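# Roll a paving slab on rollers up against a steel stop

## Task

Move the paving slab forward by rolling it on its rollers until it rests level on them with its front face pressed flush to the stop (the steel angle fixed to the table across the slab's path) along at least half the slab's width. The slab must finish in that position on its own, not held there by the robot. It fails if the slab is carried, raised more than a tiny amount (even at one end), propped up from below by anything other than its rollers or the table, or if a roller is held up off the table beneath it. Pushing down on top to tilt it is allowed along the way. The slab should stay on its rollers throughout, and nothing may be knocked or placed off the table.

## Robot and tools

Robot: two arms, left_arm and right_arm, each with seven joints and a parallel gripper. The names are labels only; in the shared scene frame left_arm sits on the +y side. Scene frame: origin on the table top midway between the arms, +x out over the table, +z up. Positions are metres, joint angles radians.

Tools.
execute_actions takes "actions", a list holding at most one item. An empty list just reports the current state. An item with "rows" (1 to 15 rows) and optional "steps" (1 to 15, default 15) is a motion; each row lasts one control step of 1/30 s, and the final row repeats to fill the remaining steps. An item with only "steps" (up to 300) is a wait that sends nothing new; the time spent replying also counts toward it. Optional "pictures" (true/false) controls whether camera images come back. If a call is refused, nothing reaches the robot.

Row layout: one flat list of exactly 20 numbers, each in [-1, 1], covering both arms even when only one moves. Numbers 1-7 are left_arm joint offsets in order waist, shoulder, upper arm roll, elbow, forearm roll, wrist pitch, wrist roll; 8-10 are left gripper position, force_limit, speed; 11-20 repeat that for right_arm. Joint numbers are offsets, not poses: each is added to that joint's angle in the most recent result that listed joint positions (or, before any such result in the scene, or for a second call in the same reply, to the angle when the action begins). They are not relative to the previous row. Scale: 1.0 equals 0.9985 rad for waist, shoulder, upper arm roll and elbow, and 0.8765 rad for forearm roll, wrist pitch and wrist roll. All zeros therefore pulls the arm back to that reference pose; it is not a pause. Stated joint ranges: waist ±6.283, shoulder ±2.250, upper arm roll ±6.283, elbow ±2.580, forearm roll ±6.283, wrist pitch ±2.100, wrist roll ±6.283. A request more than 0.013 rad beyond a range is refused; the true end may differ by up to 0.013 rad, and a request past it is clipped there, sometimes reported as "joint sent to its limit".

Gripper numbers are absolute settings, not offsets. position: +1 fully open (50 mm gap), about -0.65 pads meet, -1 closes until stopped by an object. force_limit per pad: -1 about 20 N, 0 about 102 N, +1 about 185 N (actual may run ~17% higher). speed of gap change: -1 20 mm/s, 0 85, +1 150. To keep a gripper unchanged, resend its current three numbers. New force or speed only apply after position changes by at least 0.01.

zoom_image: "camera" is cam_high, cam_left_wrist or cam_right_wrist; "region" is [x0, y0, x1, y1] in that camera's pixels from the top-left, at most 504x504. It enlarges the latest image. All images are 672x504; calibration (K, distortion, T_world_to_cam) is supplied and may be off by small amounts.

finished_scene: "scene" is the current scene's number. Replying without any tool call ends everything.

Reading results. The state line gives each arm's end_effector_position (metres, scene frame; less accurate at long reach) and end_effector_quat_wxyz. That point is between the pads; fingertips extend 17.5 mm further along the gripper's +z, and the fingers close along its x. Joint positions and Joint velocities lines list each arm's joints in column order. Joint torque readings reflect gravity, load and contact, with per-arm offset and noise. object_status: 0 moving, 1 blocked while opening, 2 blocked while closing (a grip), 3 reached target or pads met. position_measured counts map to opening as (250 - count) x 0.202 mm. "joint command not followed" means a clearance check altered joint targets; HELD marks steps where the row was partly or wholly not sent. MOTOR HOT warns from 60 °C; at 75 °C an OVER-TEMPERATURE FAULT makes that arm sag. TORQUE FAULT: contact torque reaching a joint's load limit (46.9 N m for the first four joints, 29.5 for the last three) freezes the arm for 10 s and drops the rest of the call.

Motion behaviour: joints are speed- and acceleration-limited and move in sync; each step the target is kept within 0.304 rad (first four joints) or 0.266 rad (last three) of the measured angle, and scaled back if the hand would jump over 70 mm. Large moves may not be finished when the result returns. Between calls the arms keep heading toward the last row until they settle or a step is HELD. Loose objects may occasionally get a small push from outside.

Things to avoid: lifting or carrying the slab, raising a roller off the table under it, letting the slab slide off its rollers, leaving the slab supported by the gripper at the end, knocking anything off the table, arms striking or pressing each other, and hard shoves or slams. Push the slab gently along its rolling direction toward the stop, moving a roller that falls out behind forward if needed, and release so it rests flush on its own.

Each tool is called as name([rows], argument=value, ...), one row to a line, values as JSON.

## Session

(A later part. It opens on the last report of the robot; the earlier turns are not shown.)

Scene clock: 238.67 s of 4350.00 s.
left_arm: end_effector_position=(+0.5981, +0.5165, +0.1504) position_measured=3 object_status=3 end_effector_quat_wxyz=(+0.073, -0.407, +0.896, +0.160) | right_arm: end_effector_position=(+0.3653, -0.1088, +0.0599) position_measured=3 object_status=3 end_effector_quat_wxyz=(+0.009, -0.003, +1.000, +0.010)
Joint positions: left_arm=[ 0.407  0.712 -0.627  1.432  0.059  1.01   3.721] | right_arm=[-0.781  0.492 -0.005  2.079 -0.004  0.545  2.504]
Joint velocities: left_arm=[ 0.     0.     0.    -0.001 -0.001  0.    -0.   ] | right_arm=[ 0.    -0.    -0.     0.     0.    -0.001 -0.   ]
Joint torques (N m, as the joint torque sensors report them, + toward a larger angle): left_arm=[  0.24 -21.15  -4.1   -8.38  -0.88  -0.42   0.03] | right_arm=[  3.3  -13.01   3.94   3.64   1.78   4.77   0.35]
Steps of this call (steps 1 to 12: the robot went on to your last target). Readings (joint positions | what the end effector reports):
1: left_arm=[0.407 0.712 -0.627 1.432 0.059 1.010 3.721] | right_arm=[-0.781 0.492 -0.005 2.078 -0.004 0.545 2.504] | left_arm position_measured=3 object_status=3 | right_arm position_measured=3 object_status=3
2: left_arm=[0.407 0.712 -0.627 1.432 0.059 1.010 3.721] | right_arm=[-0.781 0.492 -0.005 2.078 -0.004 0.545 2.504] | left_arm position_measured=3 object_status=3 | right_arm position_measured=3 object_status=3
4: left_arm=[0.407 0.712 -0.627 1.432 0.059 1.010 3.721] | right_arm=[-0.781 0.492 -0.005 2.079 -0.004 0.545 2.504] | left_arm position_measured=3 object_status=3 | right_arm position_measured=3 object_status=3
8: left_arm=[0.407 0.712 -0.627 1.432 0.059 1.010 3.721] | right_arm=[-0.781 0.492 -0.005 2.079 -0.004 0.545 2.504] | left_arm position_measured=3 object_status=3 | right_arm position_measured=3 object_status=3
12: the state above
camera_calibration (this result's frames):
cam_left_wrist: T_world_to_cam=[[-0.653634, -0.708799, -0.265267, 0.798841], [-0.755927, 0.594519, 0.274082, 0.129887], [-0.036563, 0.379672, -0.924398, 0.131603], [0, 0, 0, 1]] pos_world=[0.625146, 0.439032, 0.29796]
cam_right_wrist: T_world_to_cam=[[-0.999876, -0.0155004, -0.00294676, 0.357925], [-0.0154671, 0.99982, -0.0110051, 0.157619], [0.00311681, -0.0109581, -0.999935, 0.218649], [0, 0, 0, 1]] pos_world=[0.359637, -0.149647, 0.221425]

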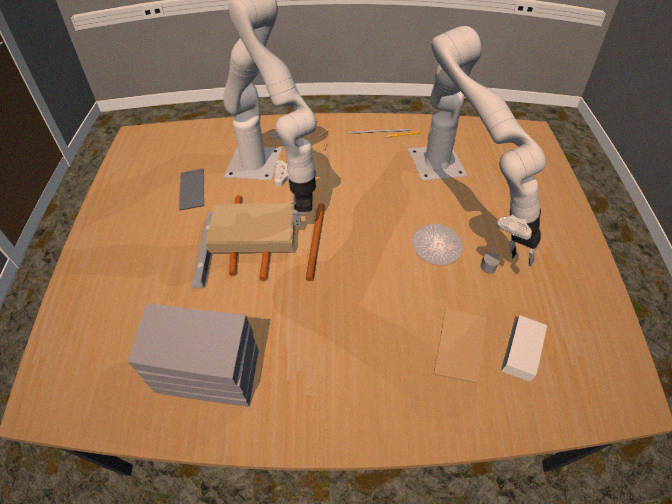

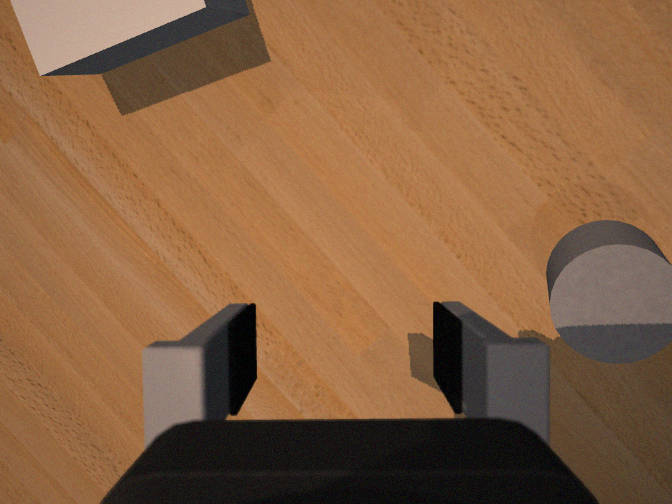

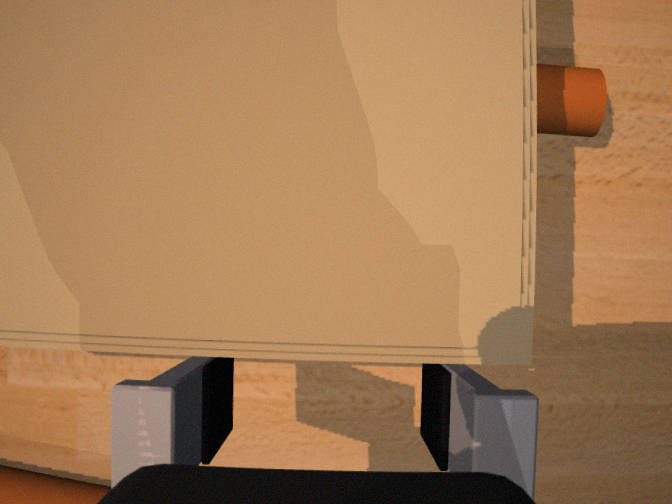

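execute_actions([
  {"rows":[[0,0,0,0,0,0,0,1,0,1,0.002,0.002,0.004,0.008,0.003,0.008,0,1,0,1],[0,0,0,0,0,0,0,1,0,1,0.000,0.002,0.004,0.005,0.003,0.006,0,1,0,1],[0,0,0,0,0,0,0,1,0,1,-0.003,0.002,0.005,0.002,0.004,0.004,-0.002,1,0,1],[0,0,0,0,0,0,0,1,0,1,-0.007,0.003,0.005,-0.002,0.004,0.004,-0.006,1,0,1],[0,0,0,0,0,0,0,1,0,1,-0.012,0.004,0.005,-0.007,0.004,0.006,-0.011,1,0,1],[0,0,0,0,0,0,0,1,0,1,-0.018,0.006,0.005,-0.012,0.004,0.009,-0.017,1,0,1],[0,0,0,0,0,0,0,1,0,1,-0.025,0.008,0.005,-0.018,0.004,0.012,-0.024,1,0,1],[0,0,0,0,0,0,0,1,0,1,-0.032,0.010,0.005,-0.024,0.004,0.015,-0.031,1,0,1],[0,0,0,0,0,0,0,1,0,1,-0.035,0.000,0.005,-0.034,0.004,0.04,-0.035,1,0,1],[0,0,0,0,0,0,0,1,0,1,-0.035,-0.02,0.005,-0.046,0.004,0.075,-0.035,1,0,1],[0,0,0,0,0,0,0,1,0,1,-0.035,-0.045,0.005,-0.06,0.004,0.12,-0.035,1,0,1],[0,0,0,0,0,0,0,1,0,1,-0.035,-0.07,0.005,-0.075,0.004,0.165,-0.035,1,0,1],[0,0,0,0,0,0,0,1,0,1,-0.035,-0.10,0.005,-0.09,0.004,0.215,-0.035,1,0,1],[0,0,0,0,0,0,0,1,0,1,-0.035,-0.125,0.005,-0.10,0.004,0.255,-0.035,1,0,1],[0,0,0,0,0,0,0,1,0,1,-0.035,-0.145,0.005,-0.11,0.004,0.29,-0.035,1,0,1]],"steps":15},
], pictures=false)

execute_actions([
  {"steps":10},
])

Scene clock: 243.20 s of 4350.00 s.
left_arm: end_effector_position=(+0.5981, +0.5165, +0.1504) position_measured=3 object_status=3 end_effector_quat_wxyz=(+0.073, -0.407, +0.896, +0.160) | right_arm: end_effector_position=(+0.3679, -0.0939, +0.1027) position_measured=3 object_status=3 end_effector_quat_wxyz=(+0.012, -0.004, +1.000, +0.010)
Joint positions: left_arm=[ 0.407  0.712 -0.627  1.432  0.059  1.01   3.721] | right_arm=[-0.815  0.415 -0.     2.005 -0.     0.691  2.473]
Joint velocities: left_arm=[-0.     0.    -0.    -0.    -0.    -0.001 -0.   ] | right_arm=[-0.008 -0.631  0.003 -0.337  0.     0.966 -0.002]
Joint torques (N m, as the joint torque sensors report them, + toward a larger angle): left_arm=[  0.19 -21.13  -3.68  -8.55  -0.94  -0.48   0.21] | right_arm=[ -0.18 -17.06   0.07  -5.92  -0.22   0.14   0.43]
Steps of this call (steps 1 to 15: the robot went on to your last target; steps 16 to 90: nothing new was sent; then 1.03 s passed at rest; steps 91 to 105: all 15 steps of this action). Readings (joint positions | what the end effector reports):
91: left_arm=[0.407 0.712 -0.627 1.432 0.059 1.010 3.721] | right_arm=[-0.782 0.491 -0.005 2.078 -0.004 0.545 2.504] | left_arm position_measured=3 object_status=3 | right_arm position_measured=3 object_status=3
92: left_arm=[0.407 0.712 -0.627 1.432 0.059 1.010 3.721] | right_arm=[-0.783 0.491 -0.005 2.078 -0.003 0.546 2.504] | left_arm position_measured=3 object_status=3 | right_arm position_measured=3 object_status=3
94: left_arm=[0.407 0.712 -0.627 1.432 0.059 1.010 3.721] | right_arm=[-0.787 0.492 -0.003 2.077 -0.002 0.547 2.502] | left_arm position_measured=3 object_status=3 | right_arm position_measured=3 object_status=3
98: left_arm=[0.407 0.712 -0.627 1.432 0.059 1.010 3.721] | right_arm=[-0.803 0.498 0.000 2.065 -0.000 0.554 2.487] | left_arm position_measured=3 object_status=3 | right_arm position_measured=3 object_status=3
105: the state above

Scene clock: 243.53 s of 4350.00 s.
left_arm: end_effector_position=(+0.5981, +0.5165, +0.1504) position_measured=3 object_status=3 end_effector_quat_wxyz=(+0.073, -0.407, +0.896, +0.160) | right_arm: end_effector_position=(+0.3638, -0.0968, +0.1354) position_measured=3 object_status=3 end_effector_quat_wxyz=(+0.010, -0.005, +1.000, +0.008)
Joint positions: left_arm=[ 0.407  0.712 -0.627  1.432  0.059  1.01   3.721] | right_arm=[-0.816  0.349 -0.     1.969 -0.     0.799  2.473]
Joint velocities: left_arm=[ 0.     0.    -0.    -0.001  0.    -0.001  0.001] | right_arm=[-0.001 -0.017 -0.    -0.001  0.    -0.    -0.   ]
Joint torques (N m, as the joint torque sensors report them, + toward a larger angle): left_arm=[  0.08 -21.04  -4.26  -8.5   -1.26  -0.59  -0.02] | right_arm=[ -0.27 -15.5   -0.02  -6.93  -0.07  -0.04   0.15]
Steps of this call (steps 1 to 10: the robot went on to your last target). Readings (joint positions | what the end effector reports):
1: left_arm=[0.407 0.712 -0.627 1.432 0.059 1.010 3.721] | right_arm=[-0.816 0.394 -0.000 1.994 -0.000 0.723 2.473] | left_arm position_measured=3 object_status=3 | right_arm position_measured=3 object_status=3
2: left_arm=[0.407 0.712 -0.627 1.432 0.059 1.010 3.721] | right_arm=[-0.816 0.377 -0.000 1.984 -0.000 0.752 2.473] | left_arm position_measured=3 object_status=3 | right_arm position_measured=3 object_status=3
4: left_arm=[0.407 0.712 -0.627 1.432 0.059 1.010 3.721] | right_arm=[-0.816 0.356 -0.000 1.971 -0.000 0.789 2.473] | left_arm position_measured=3 object_status=3 | right_arm position_measured=3 object_status=3
8: left_arm=[0.407 0.712 -0.627 1.432 0.059 1.010 3.721] | right_arm=[-0.816 0.350 -0.000 1.969 -0.000 0.799 2.473] | left_arm position_measured=3 object_status=3 | right_arm position_measured=3 object_status=3
10: the state above
camera_calibration (this result's frames):
cam_left_wrist: T_world_to_cam=[[-0.653634, -0.708798, -0.265271, 0.798842], [-0.755927, 0.59452, 0.274081, 0.129887], [-0.0365595, 0.379674, -0.924398, 0.1316], [0, 0, 0, 1]] pos_world=[0.625147, 0.439032, 0.29796]
cam_right_wrist: T_world_to_cam=[[-0.999824, -0.0183537, -0.00384744, 0.35668], [-0.0182957, 0.999726, -0.0146042, 0.147866], [0.00411443, -0.0145312, -0.999886, 0.293609], [0, 0, 0, 1]] pos_world=[0.358114, -0.137012, 0.297108]

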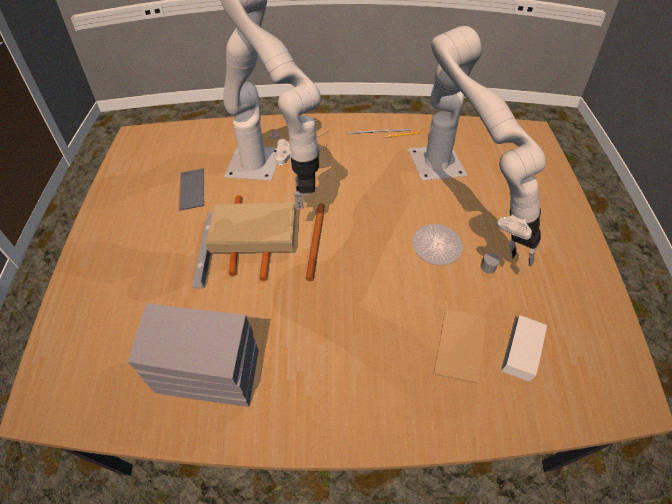

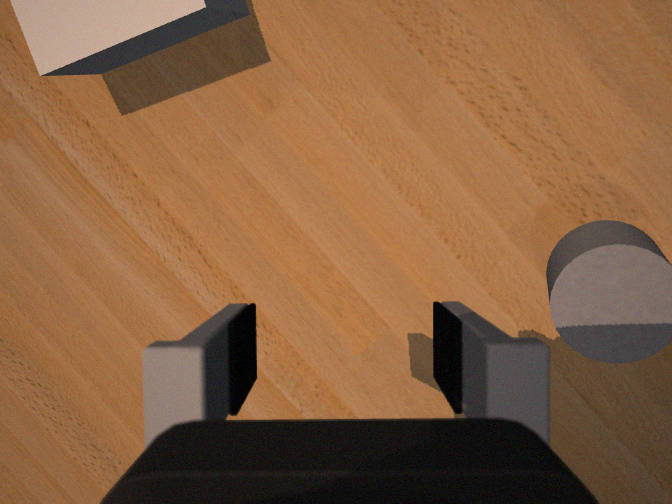

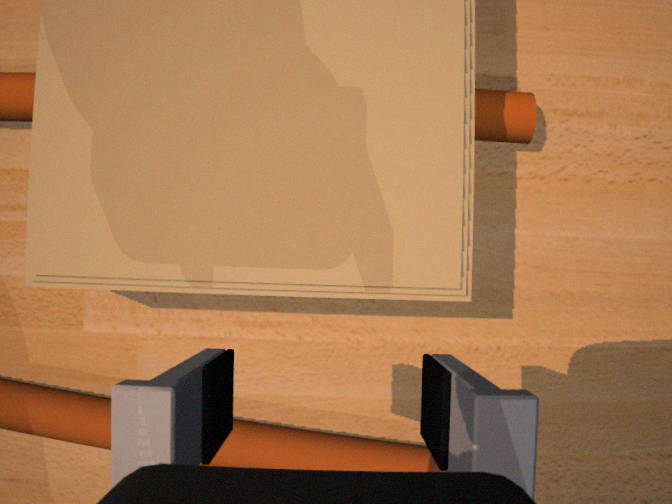

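execute_actions(actions=[])

Scene clock: 248.57 s of 4350.00 s.
left_arm: end_effector_position=(+0.5981, +0.5165, +0.1504) position_measured=3 object_status=3 end_effector_quat_wxyz=(+0.073, -0.407, +0.896, +0.160) | right_arm: end_effector_position=(+0.3640, -0.0966, +0.1361) position_measured=3 object_status=3 end_effector_quat_wxyz=(+0.010, -0.005, +1.000, +0.008)
Joint positions: left_arm=[ 0.407  0.712 -0.627  1.432  0.059  1.01   3.721] | right_arm=[-0.816  0.347 -0.     1.969 -0.     0.799  2.473]
Joint velocities: left_arm=[-0.    -0.    -0.001  0.    -0.    -0.001  0.001] | right_arm=[ 0. -0. -0. -0.  0. -0. -0.]
Joint torques (N m, as the joint torque sensors report them, + toward a larger angle): left_arm=[  0.12 -21.29  -3.77  -8.69  -1.03  -0.42   0.03] | right_arm=[ -0.06 -15.42   0.03  -7.45  -0.18  -0.25  -0.03]
Steps of this call (steps 1 to 30: the robot went on to your last target; steps 31 to 90: nothing new was sent; then 2.03 s passed at rest). Readings (joint positions | what the end effector reports):
1: left_arm=[0.407 0.712 -0.627 1.432 0.059 1.010 3.721] | right_arm=[-0.816 0.348 -0.000 1.969 -0.000 0.799 2.473] | left_arm position_measured=3 object_status=3 | right_arm position_measured=3 object_status=3
2: left_arm=[0.407 0.712 -0.627 1.432 0.059 1.010 3.721] | right_arm=[-0.816 0.348 -0.000 1.969 -0.000 0.799 2.473] | left_arm position_measured=3 object_status=3 | right_arm position_measured=3 object_status=3
4: left_arm=[0.407 0.712 -0.627 1.432 0.059 1.010 3.721] | right_arm=[-0.816 0.348 -0.000 1.969 -0.000 0.799 2.473] | left_arm position_measured=3 object_status=3 | right_arm position_measured=3 object_status=3
8: left_arm=[0.407 0.712 -0.627 1.432 0.059 1.010 3.721] | right_arm=[-0.816 0.347 -0.000 1.969 -0.000 0.799 2.473] | left_arm position_measured=3 object_status=3 | right_arm position_measured=3 object_status=3
90: the state above
All arms were judged still, so your last target was given up. Only a new action makes them travel on or press farther. Fingers that are still opening or closing keep moving.
camera_calibration (this result's frames):
cam_left_wrist: T_world_to_cam=[[-0.653634, -0.708798, -0.26527, 0.798842], [-0.755927, 0.59452, 0.274081, 0.129887], [-0.0365598, 0.379674, -0.924398, 0.1316], [0, 0, 0, 1]] pos_world=[0.625147, 0.439032, 0.29796]
cam_right_wrist: T_world_to_cam=[[-0.999817, -0.0184119, -0.00527593, 0.357072], [-0.0183392, 0.999741, -0.0134991, 0.147557], [0.00552311, -0.0133999, -0.999895, 0.293873], [0, 0, 0, 1]] pos_world=[0.358089, -0.137006, 0.297718]

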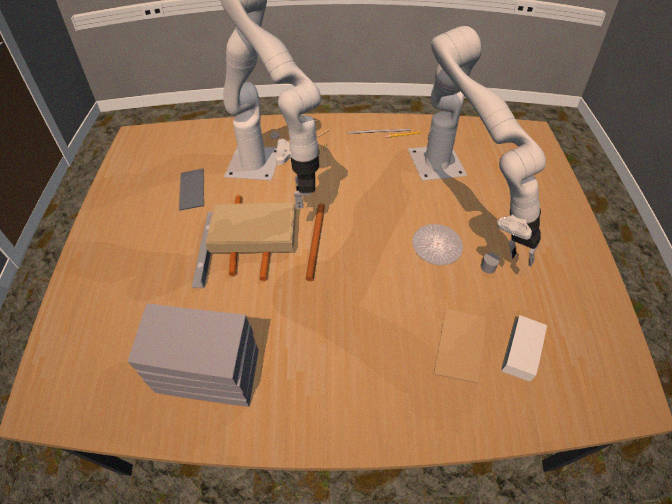

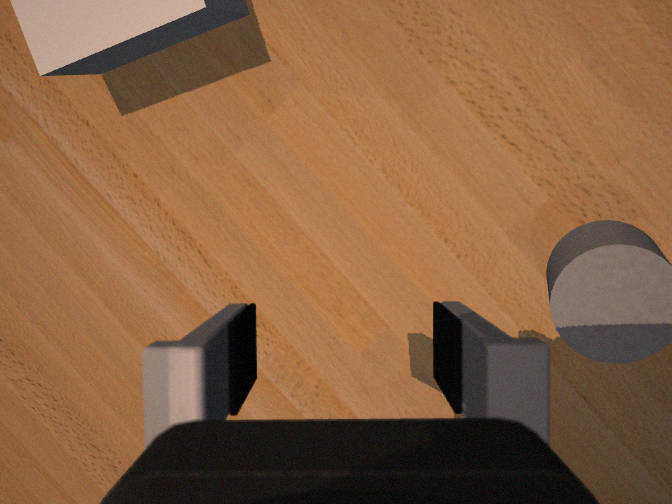

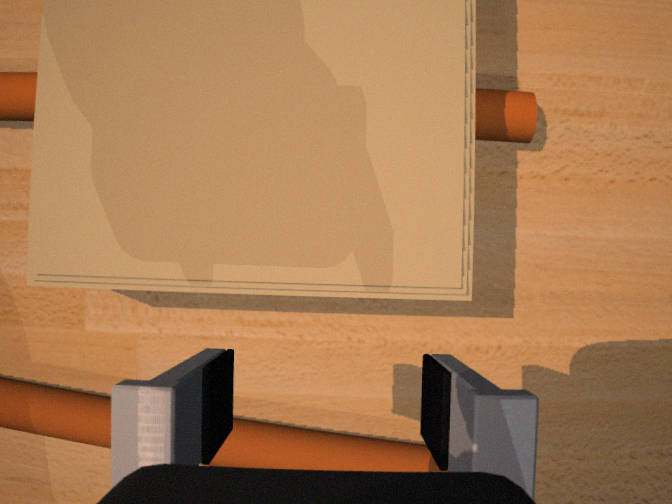

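execute_actions([
  {"rows":[[0,0,0,0,0,0,0,1,0,1,0.2,0,0,0.02,0,0,0.2,1,0,1],[0,0,0,0,0,0,0,1,0,1,0.428,-0.009,0,0.044,0,-0.008,0.455,1,0,1]],"steps":15},
], pictures=false)

execute_actions([
  {"steps":20},
])

Scene clock: 250.47 s of 4350.00 s.
left_arm: end_effector_position=(+0.5981, +0.5165, +0.1504) position_measured=3 object_status=3 end_effector_quat_wxyz=(+0.073, -0.407, +0.896, +0.160) | right_arm: end_effector_position=(+0.4055, -0.2338, +0.1303) position_measured=3 object_status=3 end_effector_quat_wxyz=(+0.001, +0.008, +1.000, -0.000)
Joint positions: left_arm=[ 0.407  0.712 -0.627  1.432  0.059  1.01   3.721] | right_arm=[-0.439  0.339  0.001  2.008  0.     0.793  2.825]
Joint velocities: left_arm=[-0.     0.    -0.001 -0.    -0.     0.001 -0.001] | right_arm=[ 0.611 -0.014  0.016  0.068  0.005 -0.009  0.688]
Joint torques (N m, as the joint torque sensors report them, + toward a larger angle): left_arm=[ -0.02 -21.19  -3.97  -8.33  -1.12  -0.42   0.26] | right_arm=[ -2.59 -14.66  -1.11  -7.59  -0.51  -0.05   0.2 ]
Steps of this call (steps 1 to 42: nothing new was sent; steps 43 to 57: all 15 steps of this action). Readings (joint positions | what the end effector reports):
43: left_arm=[0.407 0.712 -0.627 1.432 0.059 1.010 3.721] | right_arm=[-0.815 0.347 -0.001 1.969 -0.001 0.799 2.474] | left_arm position_measured=3 object_status=3 | right_arm position_measured=3 object_status=3
44: left_arm=[0.407 0.712 -0.627 1.432 0.059 1.010 3.721] | right_arm=[-0.807 0.347 -0.002 1.969 -0.001 0.799 2.478] | left_arm position_measured=3 object_status=3 | right_arm position_measured=3 object_status=3
46: left_arm=[0.407 0.712 -0.627 1.432 0.059 1.010 3.721] | right_arm=[-0.777 0.347 -0.003 1.972 -0.001 0.799 2.501] | left_arm position_measured=3 object_status=3 | right_arm position_measured=3 object_status=3
50: left_arm=[0.407 0.712 -0.627 1.432 0.059 1.010 3.721] | right_arm=[-0.657 0.344 -0.002 1.986 -0.001 0.797 2.602] | left_arm position_measured=3 object_status=3 | right_arm position_measured=3 object_status=3
57: the state above

Scene clock: 251.13 s of 4350.00 s.
left_arm: end_effector_position=(+0.5981, +0.5165, +0.1504) position_measured=3 object_status=3 end_effector_quat_wxyz=(+0.073, -0.407, +0.896, +0.160) | right_arm: end_effector_position=(+0.4069, -0.2515, +0.1297) position_measured=3 object_status=3 end_effector_quat_wxyz=(-0.001, +0.009, +1.000, -0.000)
Joint positions: left_arm=[ 0.407  0.712 -0.627  1.432  0.059  1.01   3.721] | right_arm=[-0.389  0.338 -0.     2.013 -0.     0.792  2.872]
Joint velocities: left_arm=[-0.    -0.     0.     0.001  0.    -0.    -0.001] | right_arm=[ 0.001 -0.     0.    -0.001 -0.     0.     0.   ]
Joint torques (N m, as the joint torque sensors report them, + toward a larger angle): left_arm=[  0.22 -21.28  -3.86  -8.39  -0.88  -0.51   0.02] | right_arm=[ -0.18 -14.66   0.06  -6.82   0.06  -0.21   0.2 ]
Steps of this call (steps 1 to 20: the robot went on to your last target). Readings (joint positions | what the end effector reports):
1: left_arm=[0.407 0.712 -0.627 1.432 0.059 1.010 3.721] | right_arm=[-0.421 0.339 0.002 2.010 0.000 0.793 2.845] | left_arm position_measured=3 object_status=3 | right_arm position_measured=3 object_status=3
2: left_arm=[0.407 0.712 -0.627 1.432 0.059 1.010 3.721] | right_arm=[-0.409 0.339 0.002 2.012 0.000 0.793 2.859] | left_arm position_measured=3 object_status=3 | right_arm position_measured=3 object_status=3
4: left_arm=[0.407 0.712 -0.627 1.432 0.059 1.010 3.721] | right_arm=[-0.399 0.338 0.002 2.013 0.000 0.793 2.871] | left_arm position_measured=3 object_status=3 | right_arm position_measured=3 object_status=3
8: left_arm=[0.407 0.712 -0.627 1.432 0.059 1.010 3.721] | right_arm=[-0.392 0.338 -0.000 2.013 -0.000 0.792 2.872] | left_arm position_measured=3 object_status=3 | right_arm position_measured=3 object_status=3
20: the state above
camera_calibration (this result's frames):
cam_left_wrist: T_world_to_cam=[[-0.653634, -0.708796, -0.265273, 0.798843], [-0.755927, 0.59452, 0.27408, 0.129888], [-0.0365567, 0.379676, -0.924397, 0.131597], [0, 0, 0, 1]] pos_world=[0.625148, 0.439032, 0.29796]
cam_right_wrist: T_world_to_cam=[[-0.999805, 0.0101318, 0.0169442, 0.401373], [0.00962002, 0.999503, -0.0300179, 0.293838], [-0.0172399, -0.0298491, -0.999406, 0.290252], [0, 0, 0, 1]] pos_world=[0.403472, -0.289095, 0.292099]

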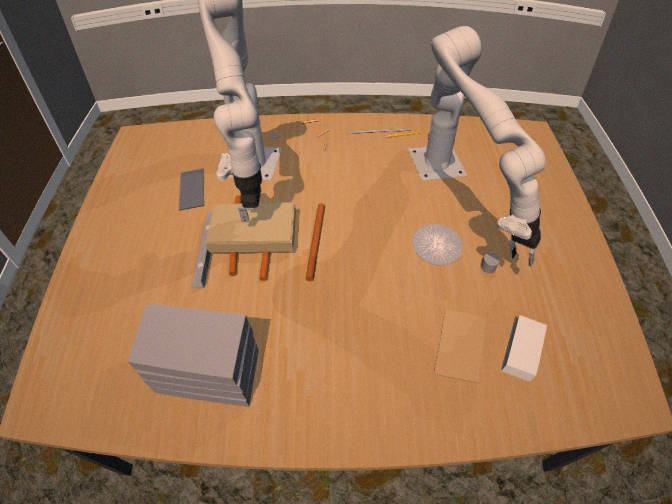

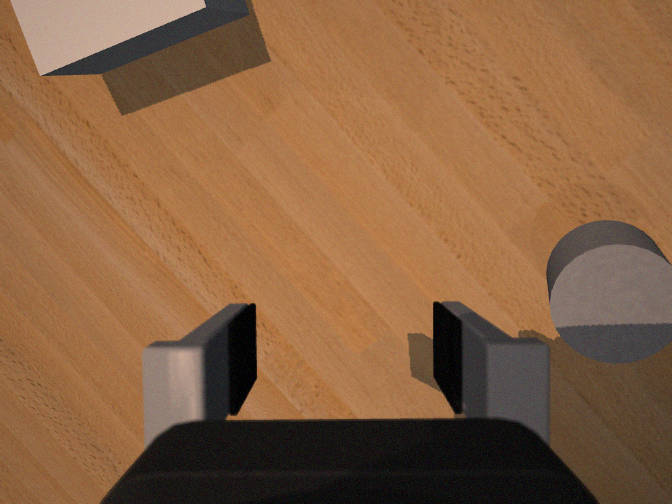

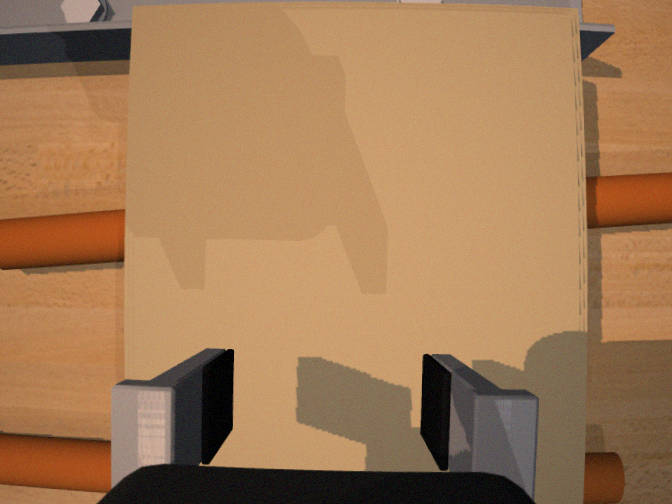

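execute_actions([
  {"rows":[[0,0,0,0,0,0,0,1,0,1,0.15,0,0,0.01,0,0,0.18,1,0,1],[0,0,0,0,0,0,0,1,0,1,0.302,-0.011,0,0.017,0,-0.008,0.366,1,0,1]],"steps":15},
], pictures=false)

execute_actions([
  {"steps":20},
])

Scene clock: 254.47 s of 4350.00 s.
left_arm: end_effector_position=(+0.5981, +0.5165, +0.1504) position_measured=3 object_status=3 end_effector_quat_wxyz=(+0.073, -0.407, +0.896, +0.160) | right_arm: end_effector_position=(+0.4060, -0.3578, +0.1298) position_measured=3 object_status=3 end_effector_quat_wxyz=(-0.001, -0.004, +1.000, -0.000)
Joint positions: left_arm=[ 0.407  0.712 -0.627  1.432  0.059  1.01   3.721] | right_arm=[-0.098  0.327  0.002  2.03   0.     0.785  3.191]
Joint velocities: left_arm=[-0.    -0.     0.     0.001 -0.001 -0.002 -0.   ] | right_arm=[ 0.053 -0.003  0.001  0.006 -0.    -0.002  0.083]
Joint torques (N m, as the joint torque sensors report them, + toward a larger angle): left_arm=[  0.21 -20.98  -3.89  -8.43  -1.09  -0.59   0.03] | right_arm=[ -2.3  -14.06  -1.93  -7.05  -0.21  -0.08  -0.47]
Steps of this call (steps 1 to 15: the robot went on to your last target; steps 16 to 85: nothing new was sent; steps 86 to 100: all 15 steps of this action). Readings (joint positions | what the end effector reports):
86: left_arm=[0.407 0.712 -0.627 1.432 0.059 1.010 3.721] | right_arm=[-0.387 0.338 -0.001 2.013 -0.001 0.792 2.873] | left_arm position_measured=3 object_status=3 | right_arm position_measured=3 object_status=3
87: left_arm=[0.407 0.712 -0.627 1.432 0.059 1.010 3.721] | right_arm=[-0.380 0.338 -0.002 2.013 -0.001 0.792 2.878] | left_arm position_measured=3 object_status=3 | right_arm position_measured=3 object_status=3
89: left_arm=[0.407 0.712 -0.627 1.432 0.059 1.010 3.721] | right_arm=[-0.350 0.338 -0.003 2.015 -0.001 0.792 2.904] | left_arm position_measured=3 object_status=3 | right_arm position_measured=3 object_status=3
93: left_arm=[0.407 0.712 -0.627 1.432 0.059 1.010 3.721] | right_arm=[-0.230 0.334 -0.002 2.021 -0.001 0.790 3.021] | left_arm position_measured=3 object_status=3 | right_arm position_measured=3 object_status=3
100: the state above

Scene clock: 255.13 s of 4350.00 s.
left_arm: end_effector_position=(+0.5981, +0.5165, +0.1504) position_measured=3 object_status=3 end_effector_quat_wxyz=(+0.073, -0.407, +0.896, +0.160) | right_arm: end_effector_position=(+0.4056, -0.3603, +0.1299) position_measured=3 object_status=3 end_effector_quat_wxyz=(-0.000, -0.000, +1.000, +0.000)
Joint positions: left_arm=[ 0.407  0.712 -0.627  1.432  0.059  1.01   3.721] | right_arm=[-0.087  0.327 -0.     2.03  -0.     0.785  3.193]
Joint velocities: left_arm=[-0.    -0.    -0.    -0.001 -0.    -0.001 -0.   ] | right_arm=[-0.001 -0.    -0.     0.    -0.    -0.     0.   ]
Joint torques (N m, as the joint torque sensors report them, + toward a larger angle): left_arm=[  0.41 -20.99  -4.06  -8.64  -0.95  -0.48   0.02] | right_arm=[  0.04 -14.67   0.11  -7.27  -0.04  -0.26   0.13]
Steps of this call (steps 1 to 20: the robot went on to your last target). Readings (joint positions | what the end effector reports):
1: left_arm=[0.407 0.712 -0.627 1.432 0.059 1.010 3.721] | right_arm=[-0.096 0.327 0.001 2.030 0.000 0.785 3.193] | left_arm position_measured=3 object_status=3 | right_arm position_measured=3 object_status=3
2: left_arm=[0.407 0.712 -0.627 1.432 0.059 1.010 3.721] | right_arm=[-0.094 0.327 0.001 2.030 -0.000 0.785 3.193] | left_arm position_measured=3 object_status=3 | right_arm position_measured=3 object_status=3
4: left_arm=[0.407 0.712 -0.627 1.432 0.059 1.010 3.721] | right_arm=[-0.091 0.327 -0.000 2.030 -0.000 0.785 3.193] | left_arm position_measured=3 object_status=3 | right_arm position_measured=3 object_status=3
8: left_arm=[0.407 0.712 -0.627 1.432 0.059 1.010 3.721] | right_arm=[-0.088 0.327 -0.000 2.030 -0.000 0.785 3.193] | left_arm position_measured=3 object_status=3 | right_arm position_measured=3 object_status=3
20: the state above
camera_calibration (this result's frames):
cam_left_wrist: T_world_to_cam=[[-0.653635, -0.708795, -0.265277, 0.798845], [-0.755927, 0.594521, 0.274079, 0.129889], [-0.0365532, 0.379677, -0.924397, 0.131594], [0, 0, 0, 1]] pos_world=[0.62515, 0.439032, 0.29796]
cam_right_wrist: T_world_to_cam=[[-0.999832, -0.00915622, 0.0158683, 0.394305], [-0.00962285, 0.999516, -0.0295842, 0.410375], [-0.0155897, -0.0297319, -0.999436, 0.286519], [0, 0, 0, 1]] pos_world=[0.402655, -0.398048, 0.292242]

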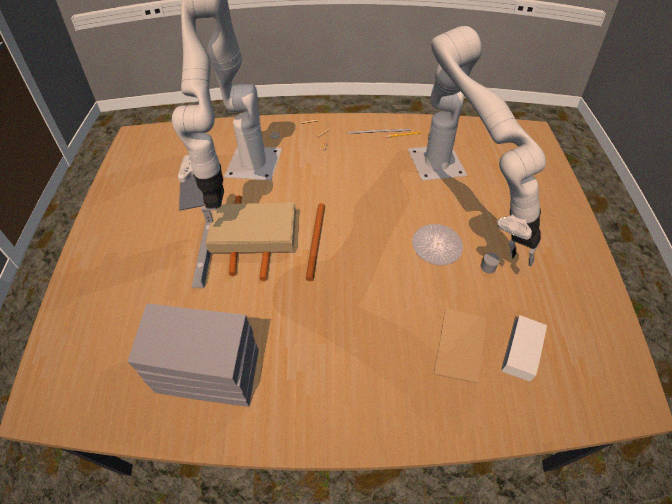

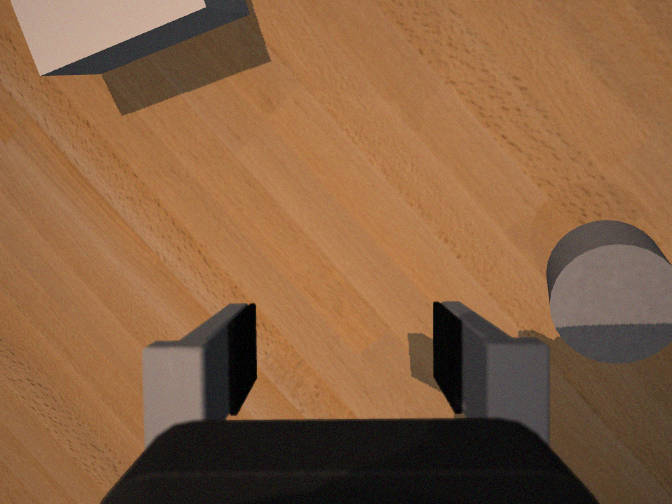

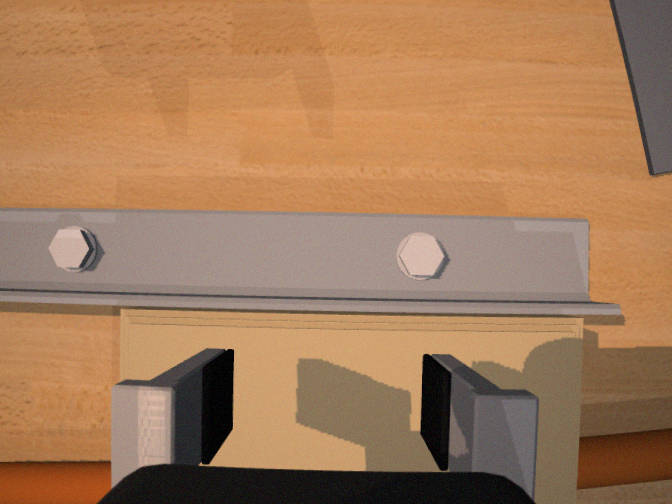

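zoom_image(camera="cam_right_wrist", region=[90, 270, 640, 350])

zoom_image(camera="cam_right_wrist", region=[100, 280, 370, 345])

zoom_image(camera="cam_right_wrist", region=[360, 280, 630, 345])

Region (90, 270, 640, 350) is 550x80 pixels. A region can be at most 504 by 504 pixels.

Region (100, 280, 370, 345) of cam_right_wrist's 672x504 image, scaled by 1.867; it fills the top 121 rows of this view, and the rest is white.

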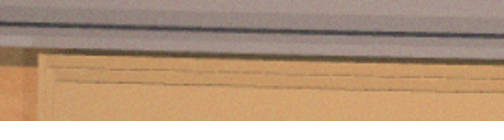

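Region (360, 280, 630, 345) of cam_right_wrist's 672x504 image, scaled by 1.867; it fills the top 121 rows of this view, and the rest is white.

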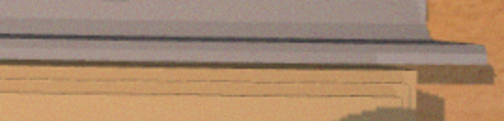

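execute_actions([
  {"rows":[[0,0,0,0,0,0,0,1,0,1,-0.082,0.002,0,-0.003,0,0.001,-0.094,1,0,1]],"steps":15},
], pictures=false)

execute_actions([
  {"steps":8},
])

zoom_image(camera="cam_right_wrist", region=[100, 180, 370, 300])

zoom_image(camera="cam_right_wrist", region=[360, 180, 630, 300])

Scene clock: 261.60 s of 4350.00 s.
left_arm: end_effector_position=(+0.5981, +0.5165, +0.1504) position_measured=3 object_status=3 end_effector_quat_wxyz=(+0.073, -0.407, +0.896, +0.160) | right_arm: end_effector_position=(+0.4089, -0.3314, +0.1298) position_measured=3 object_status=3 end_effector_quat_wxyz=(-0.000, +0.001, +1.000, +0.000)
Joint positions: left_arm=[ 0.407  0.712 -0.627  1.432  0.059  1.01   3.721] | right_arm=[-0.168  0.329 -0.     2.027 -0.     0.786  3.11 ]
Joint velocities: left_arm=[ 0.     0.     0.     0.     0.    -0.001  0.001] | right_arm=[-0.008  0.    -0.001 -0.    -0.    -0.    -0.   ]
Joint torques (N m, as the joint torque sensors report them, + toward a larger angle): left_arm=[  0.13 -21.36  -4.05  -8.33  -0.86  -0.71   0.22] | right_arm=[ -0.13 -14.3    0.18  -6.77  -0.18  -0.18   0.22]
Steps of this call (steps 1 to 15: the robot went on to your last target; steps 16 to 90: nothing new was sent; then 2.97 s passed at rest; steps 91 to 105: all 15 steps of this action). Readings (joint positions | what the end effector reports):
91: left_arm=[0.407 0.712 -0.627 1.432 0.059 1.010 3.721] | right_arm=[-0.089 0.327 0.000 2.030 -0.000 0.785 3.192] | left_arm position_measured=3 object_status=3 | right_arm position_measured=3 object_status=3
92: left_arm=[0.407 0.712 -0.627 1.432 0.059 1.010 3.721] | right_arm=[-0.096 0.327 0.001 2.030 0.000 0.785 3.187] | left_arm position_measured=3 object_status=3 | right_arm position_measured=3 object_status=3
94: left_arm=[0.407 0.712 -0.627 1.432 0.059 1.010 3.721] | right_arm=[-0.127 0.328 0.002 2.029 0.001 0.786 3.161] | left_arm position_measured=3 object_status=3 | right_arm position_measured=3 object_status=3
98: left_arm=[0.407 0.712 -0.627 1.432 0.059 1.010 3.721] | right_arm=[-0.164 0.329 -0.002 2.027 -0.001 0.786 3.112] | left_arm position_measured=3 object_status=3 | right_arm position_measured=3 object_status=3
105: the state above

Scene clock: 261.87 s of 4350.00 s.
left_arm: end_effector_position=(+0.5981, +0.5165, +0.1504) position_measured=3 object_status=3 end_effector_quat_wxyz=(+0.073, -0.407, +0.896, +0.160) | right_arm: end_effector_position=(+0.4089, -0.3311, +0.1298) position_measured=3 object_status=3 end_effector_quat_wxyz=(-0.000, +0.000, +1.000, +0.000)
Joint positions: left_arm=[ 0.407  0.712 -0.627  1.432  0.059  1.01   3.721] | right_arm=[-0.169  0.329 -0.     2.027 -0.     0.786  3.11 ]
Joint velocities: left_arm=[ 0.    -0.     0.    -0.001  0.001  0.001  0.001] | right_arm=[-0.001  0.     0.     0.    -0.    -0.     0.   ]
Joint torques (N m, as the joint torque sensors report them, + toward a larger angle): left_arm=[  0.06 -21.36  -3.98  -8.39  -0.98  -0.42   0.04] | right_arm=[ -0.39 -14.08   0.17  -7.1   -0.12  -0.14   0.06]
Steps of this call (steps 1 to 8: the robot went on to your last target). Readings (joint positions | what the end effector reports):
1: left_arm=[0.407 0.712 -0.627 1.432 0.059 1.010 3.721] | right_arm=[-0.169 0.329 -0.000 2.027 -0.000 0.786 3.110] | left_arm position_measured=3 object_status=3 | right_arm position_measured=3 object_status=3
2: left_arm=[0.407 0.712 -0.627 1.432 0.059 1.010 3.721] | right_arm=[-0.169 0.329 -0.000 2.027 -0.000 0.786 3.110] | left_arm position_measured=3 object_status=3 | right_arm position_measured=3 object_status=3
4: left_arm=[0.407 0.712 -0.627 1.432 0.059 1.010 3.721] | right_arm=[-0.169 0.329 -0.000 2.027 -0.000 0.786 3.110] | left_arm position_measured=3 object_status=3 | right_arm position_measured=3 object_status=3
8: the state above
camera_calibration (this result's frames):
cam_left_wrist: T_world_to_cam=[[-0.653635, -0.708793, -0.26528, 0.798846], [-0.755927, 0.594522, 0.274078, 0.12989], [-0.0365497, 0.379679, -0.924396, 0.131591], [0, 0, 0, 1]] pos_world=[0.625151, 0.439032, 0.297961]
cam_right_wrist: T_world_to_cam=[[-0.999839, -0.00856395, 0.0157698, 0.398134], [-0.0090284, 0.99952, -0.0296202, 0.380963], [-0.0155086, -0.0297578, -0.999437, 0.287351], [0, 0, 0, 1]] pos_world=[0.405966, -0.36882, 0.292195]

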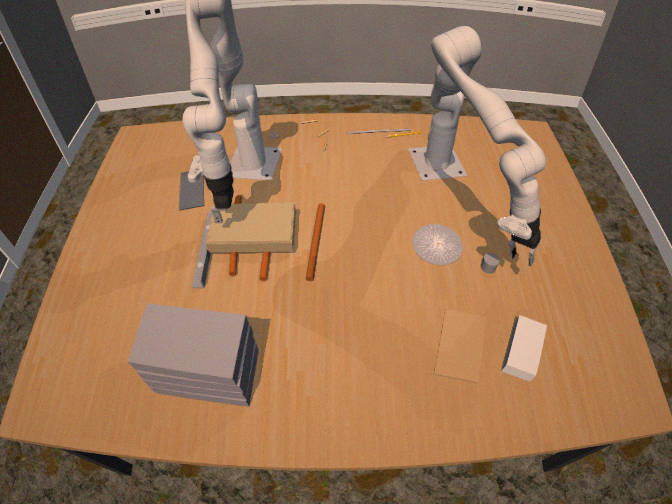

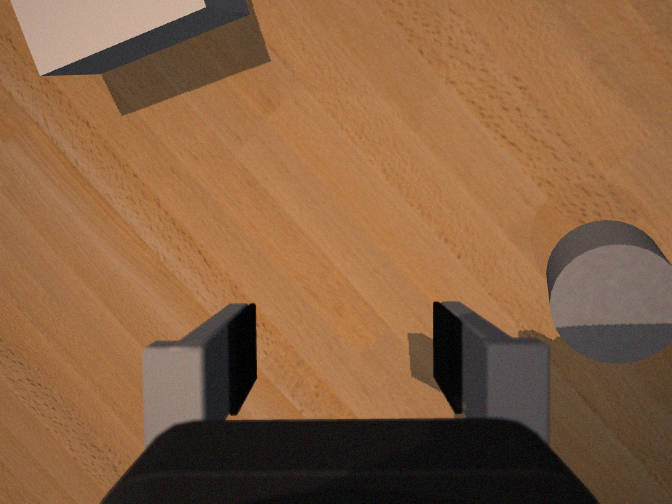

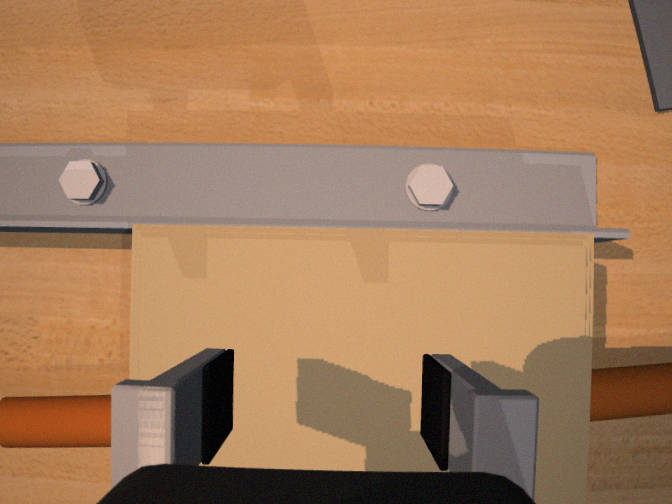

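Region (100, 180, 370, 300) of cam_right_wrist's 672x504 image, scaled by 1.867.

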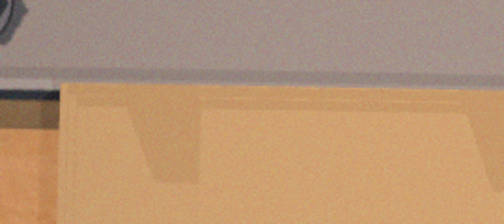

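Region (360, 180, 630, 300) of cam_right_wrist's 672x504 image, scaled by 1.867.

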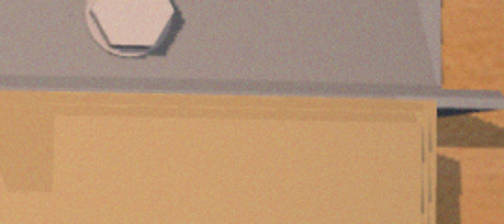

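finished_scene(scene=2)

The scene is finished: the task was done.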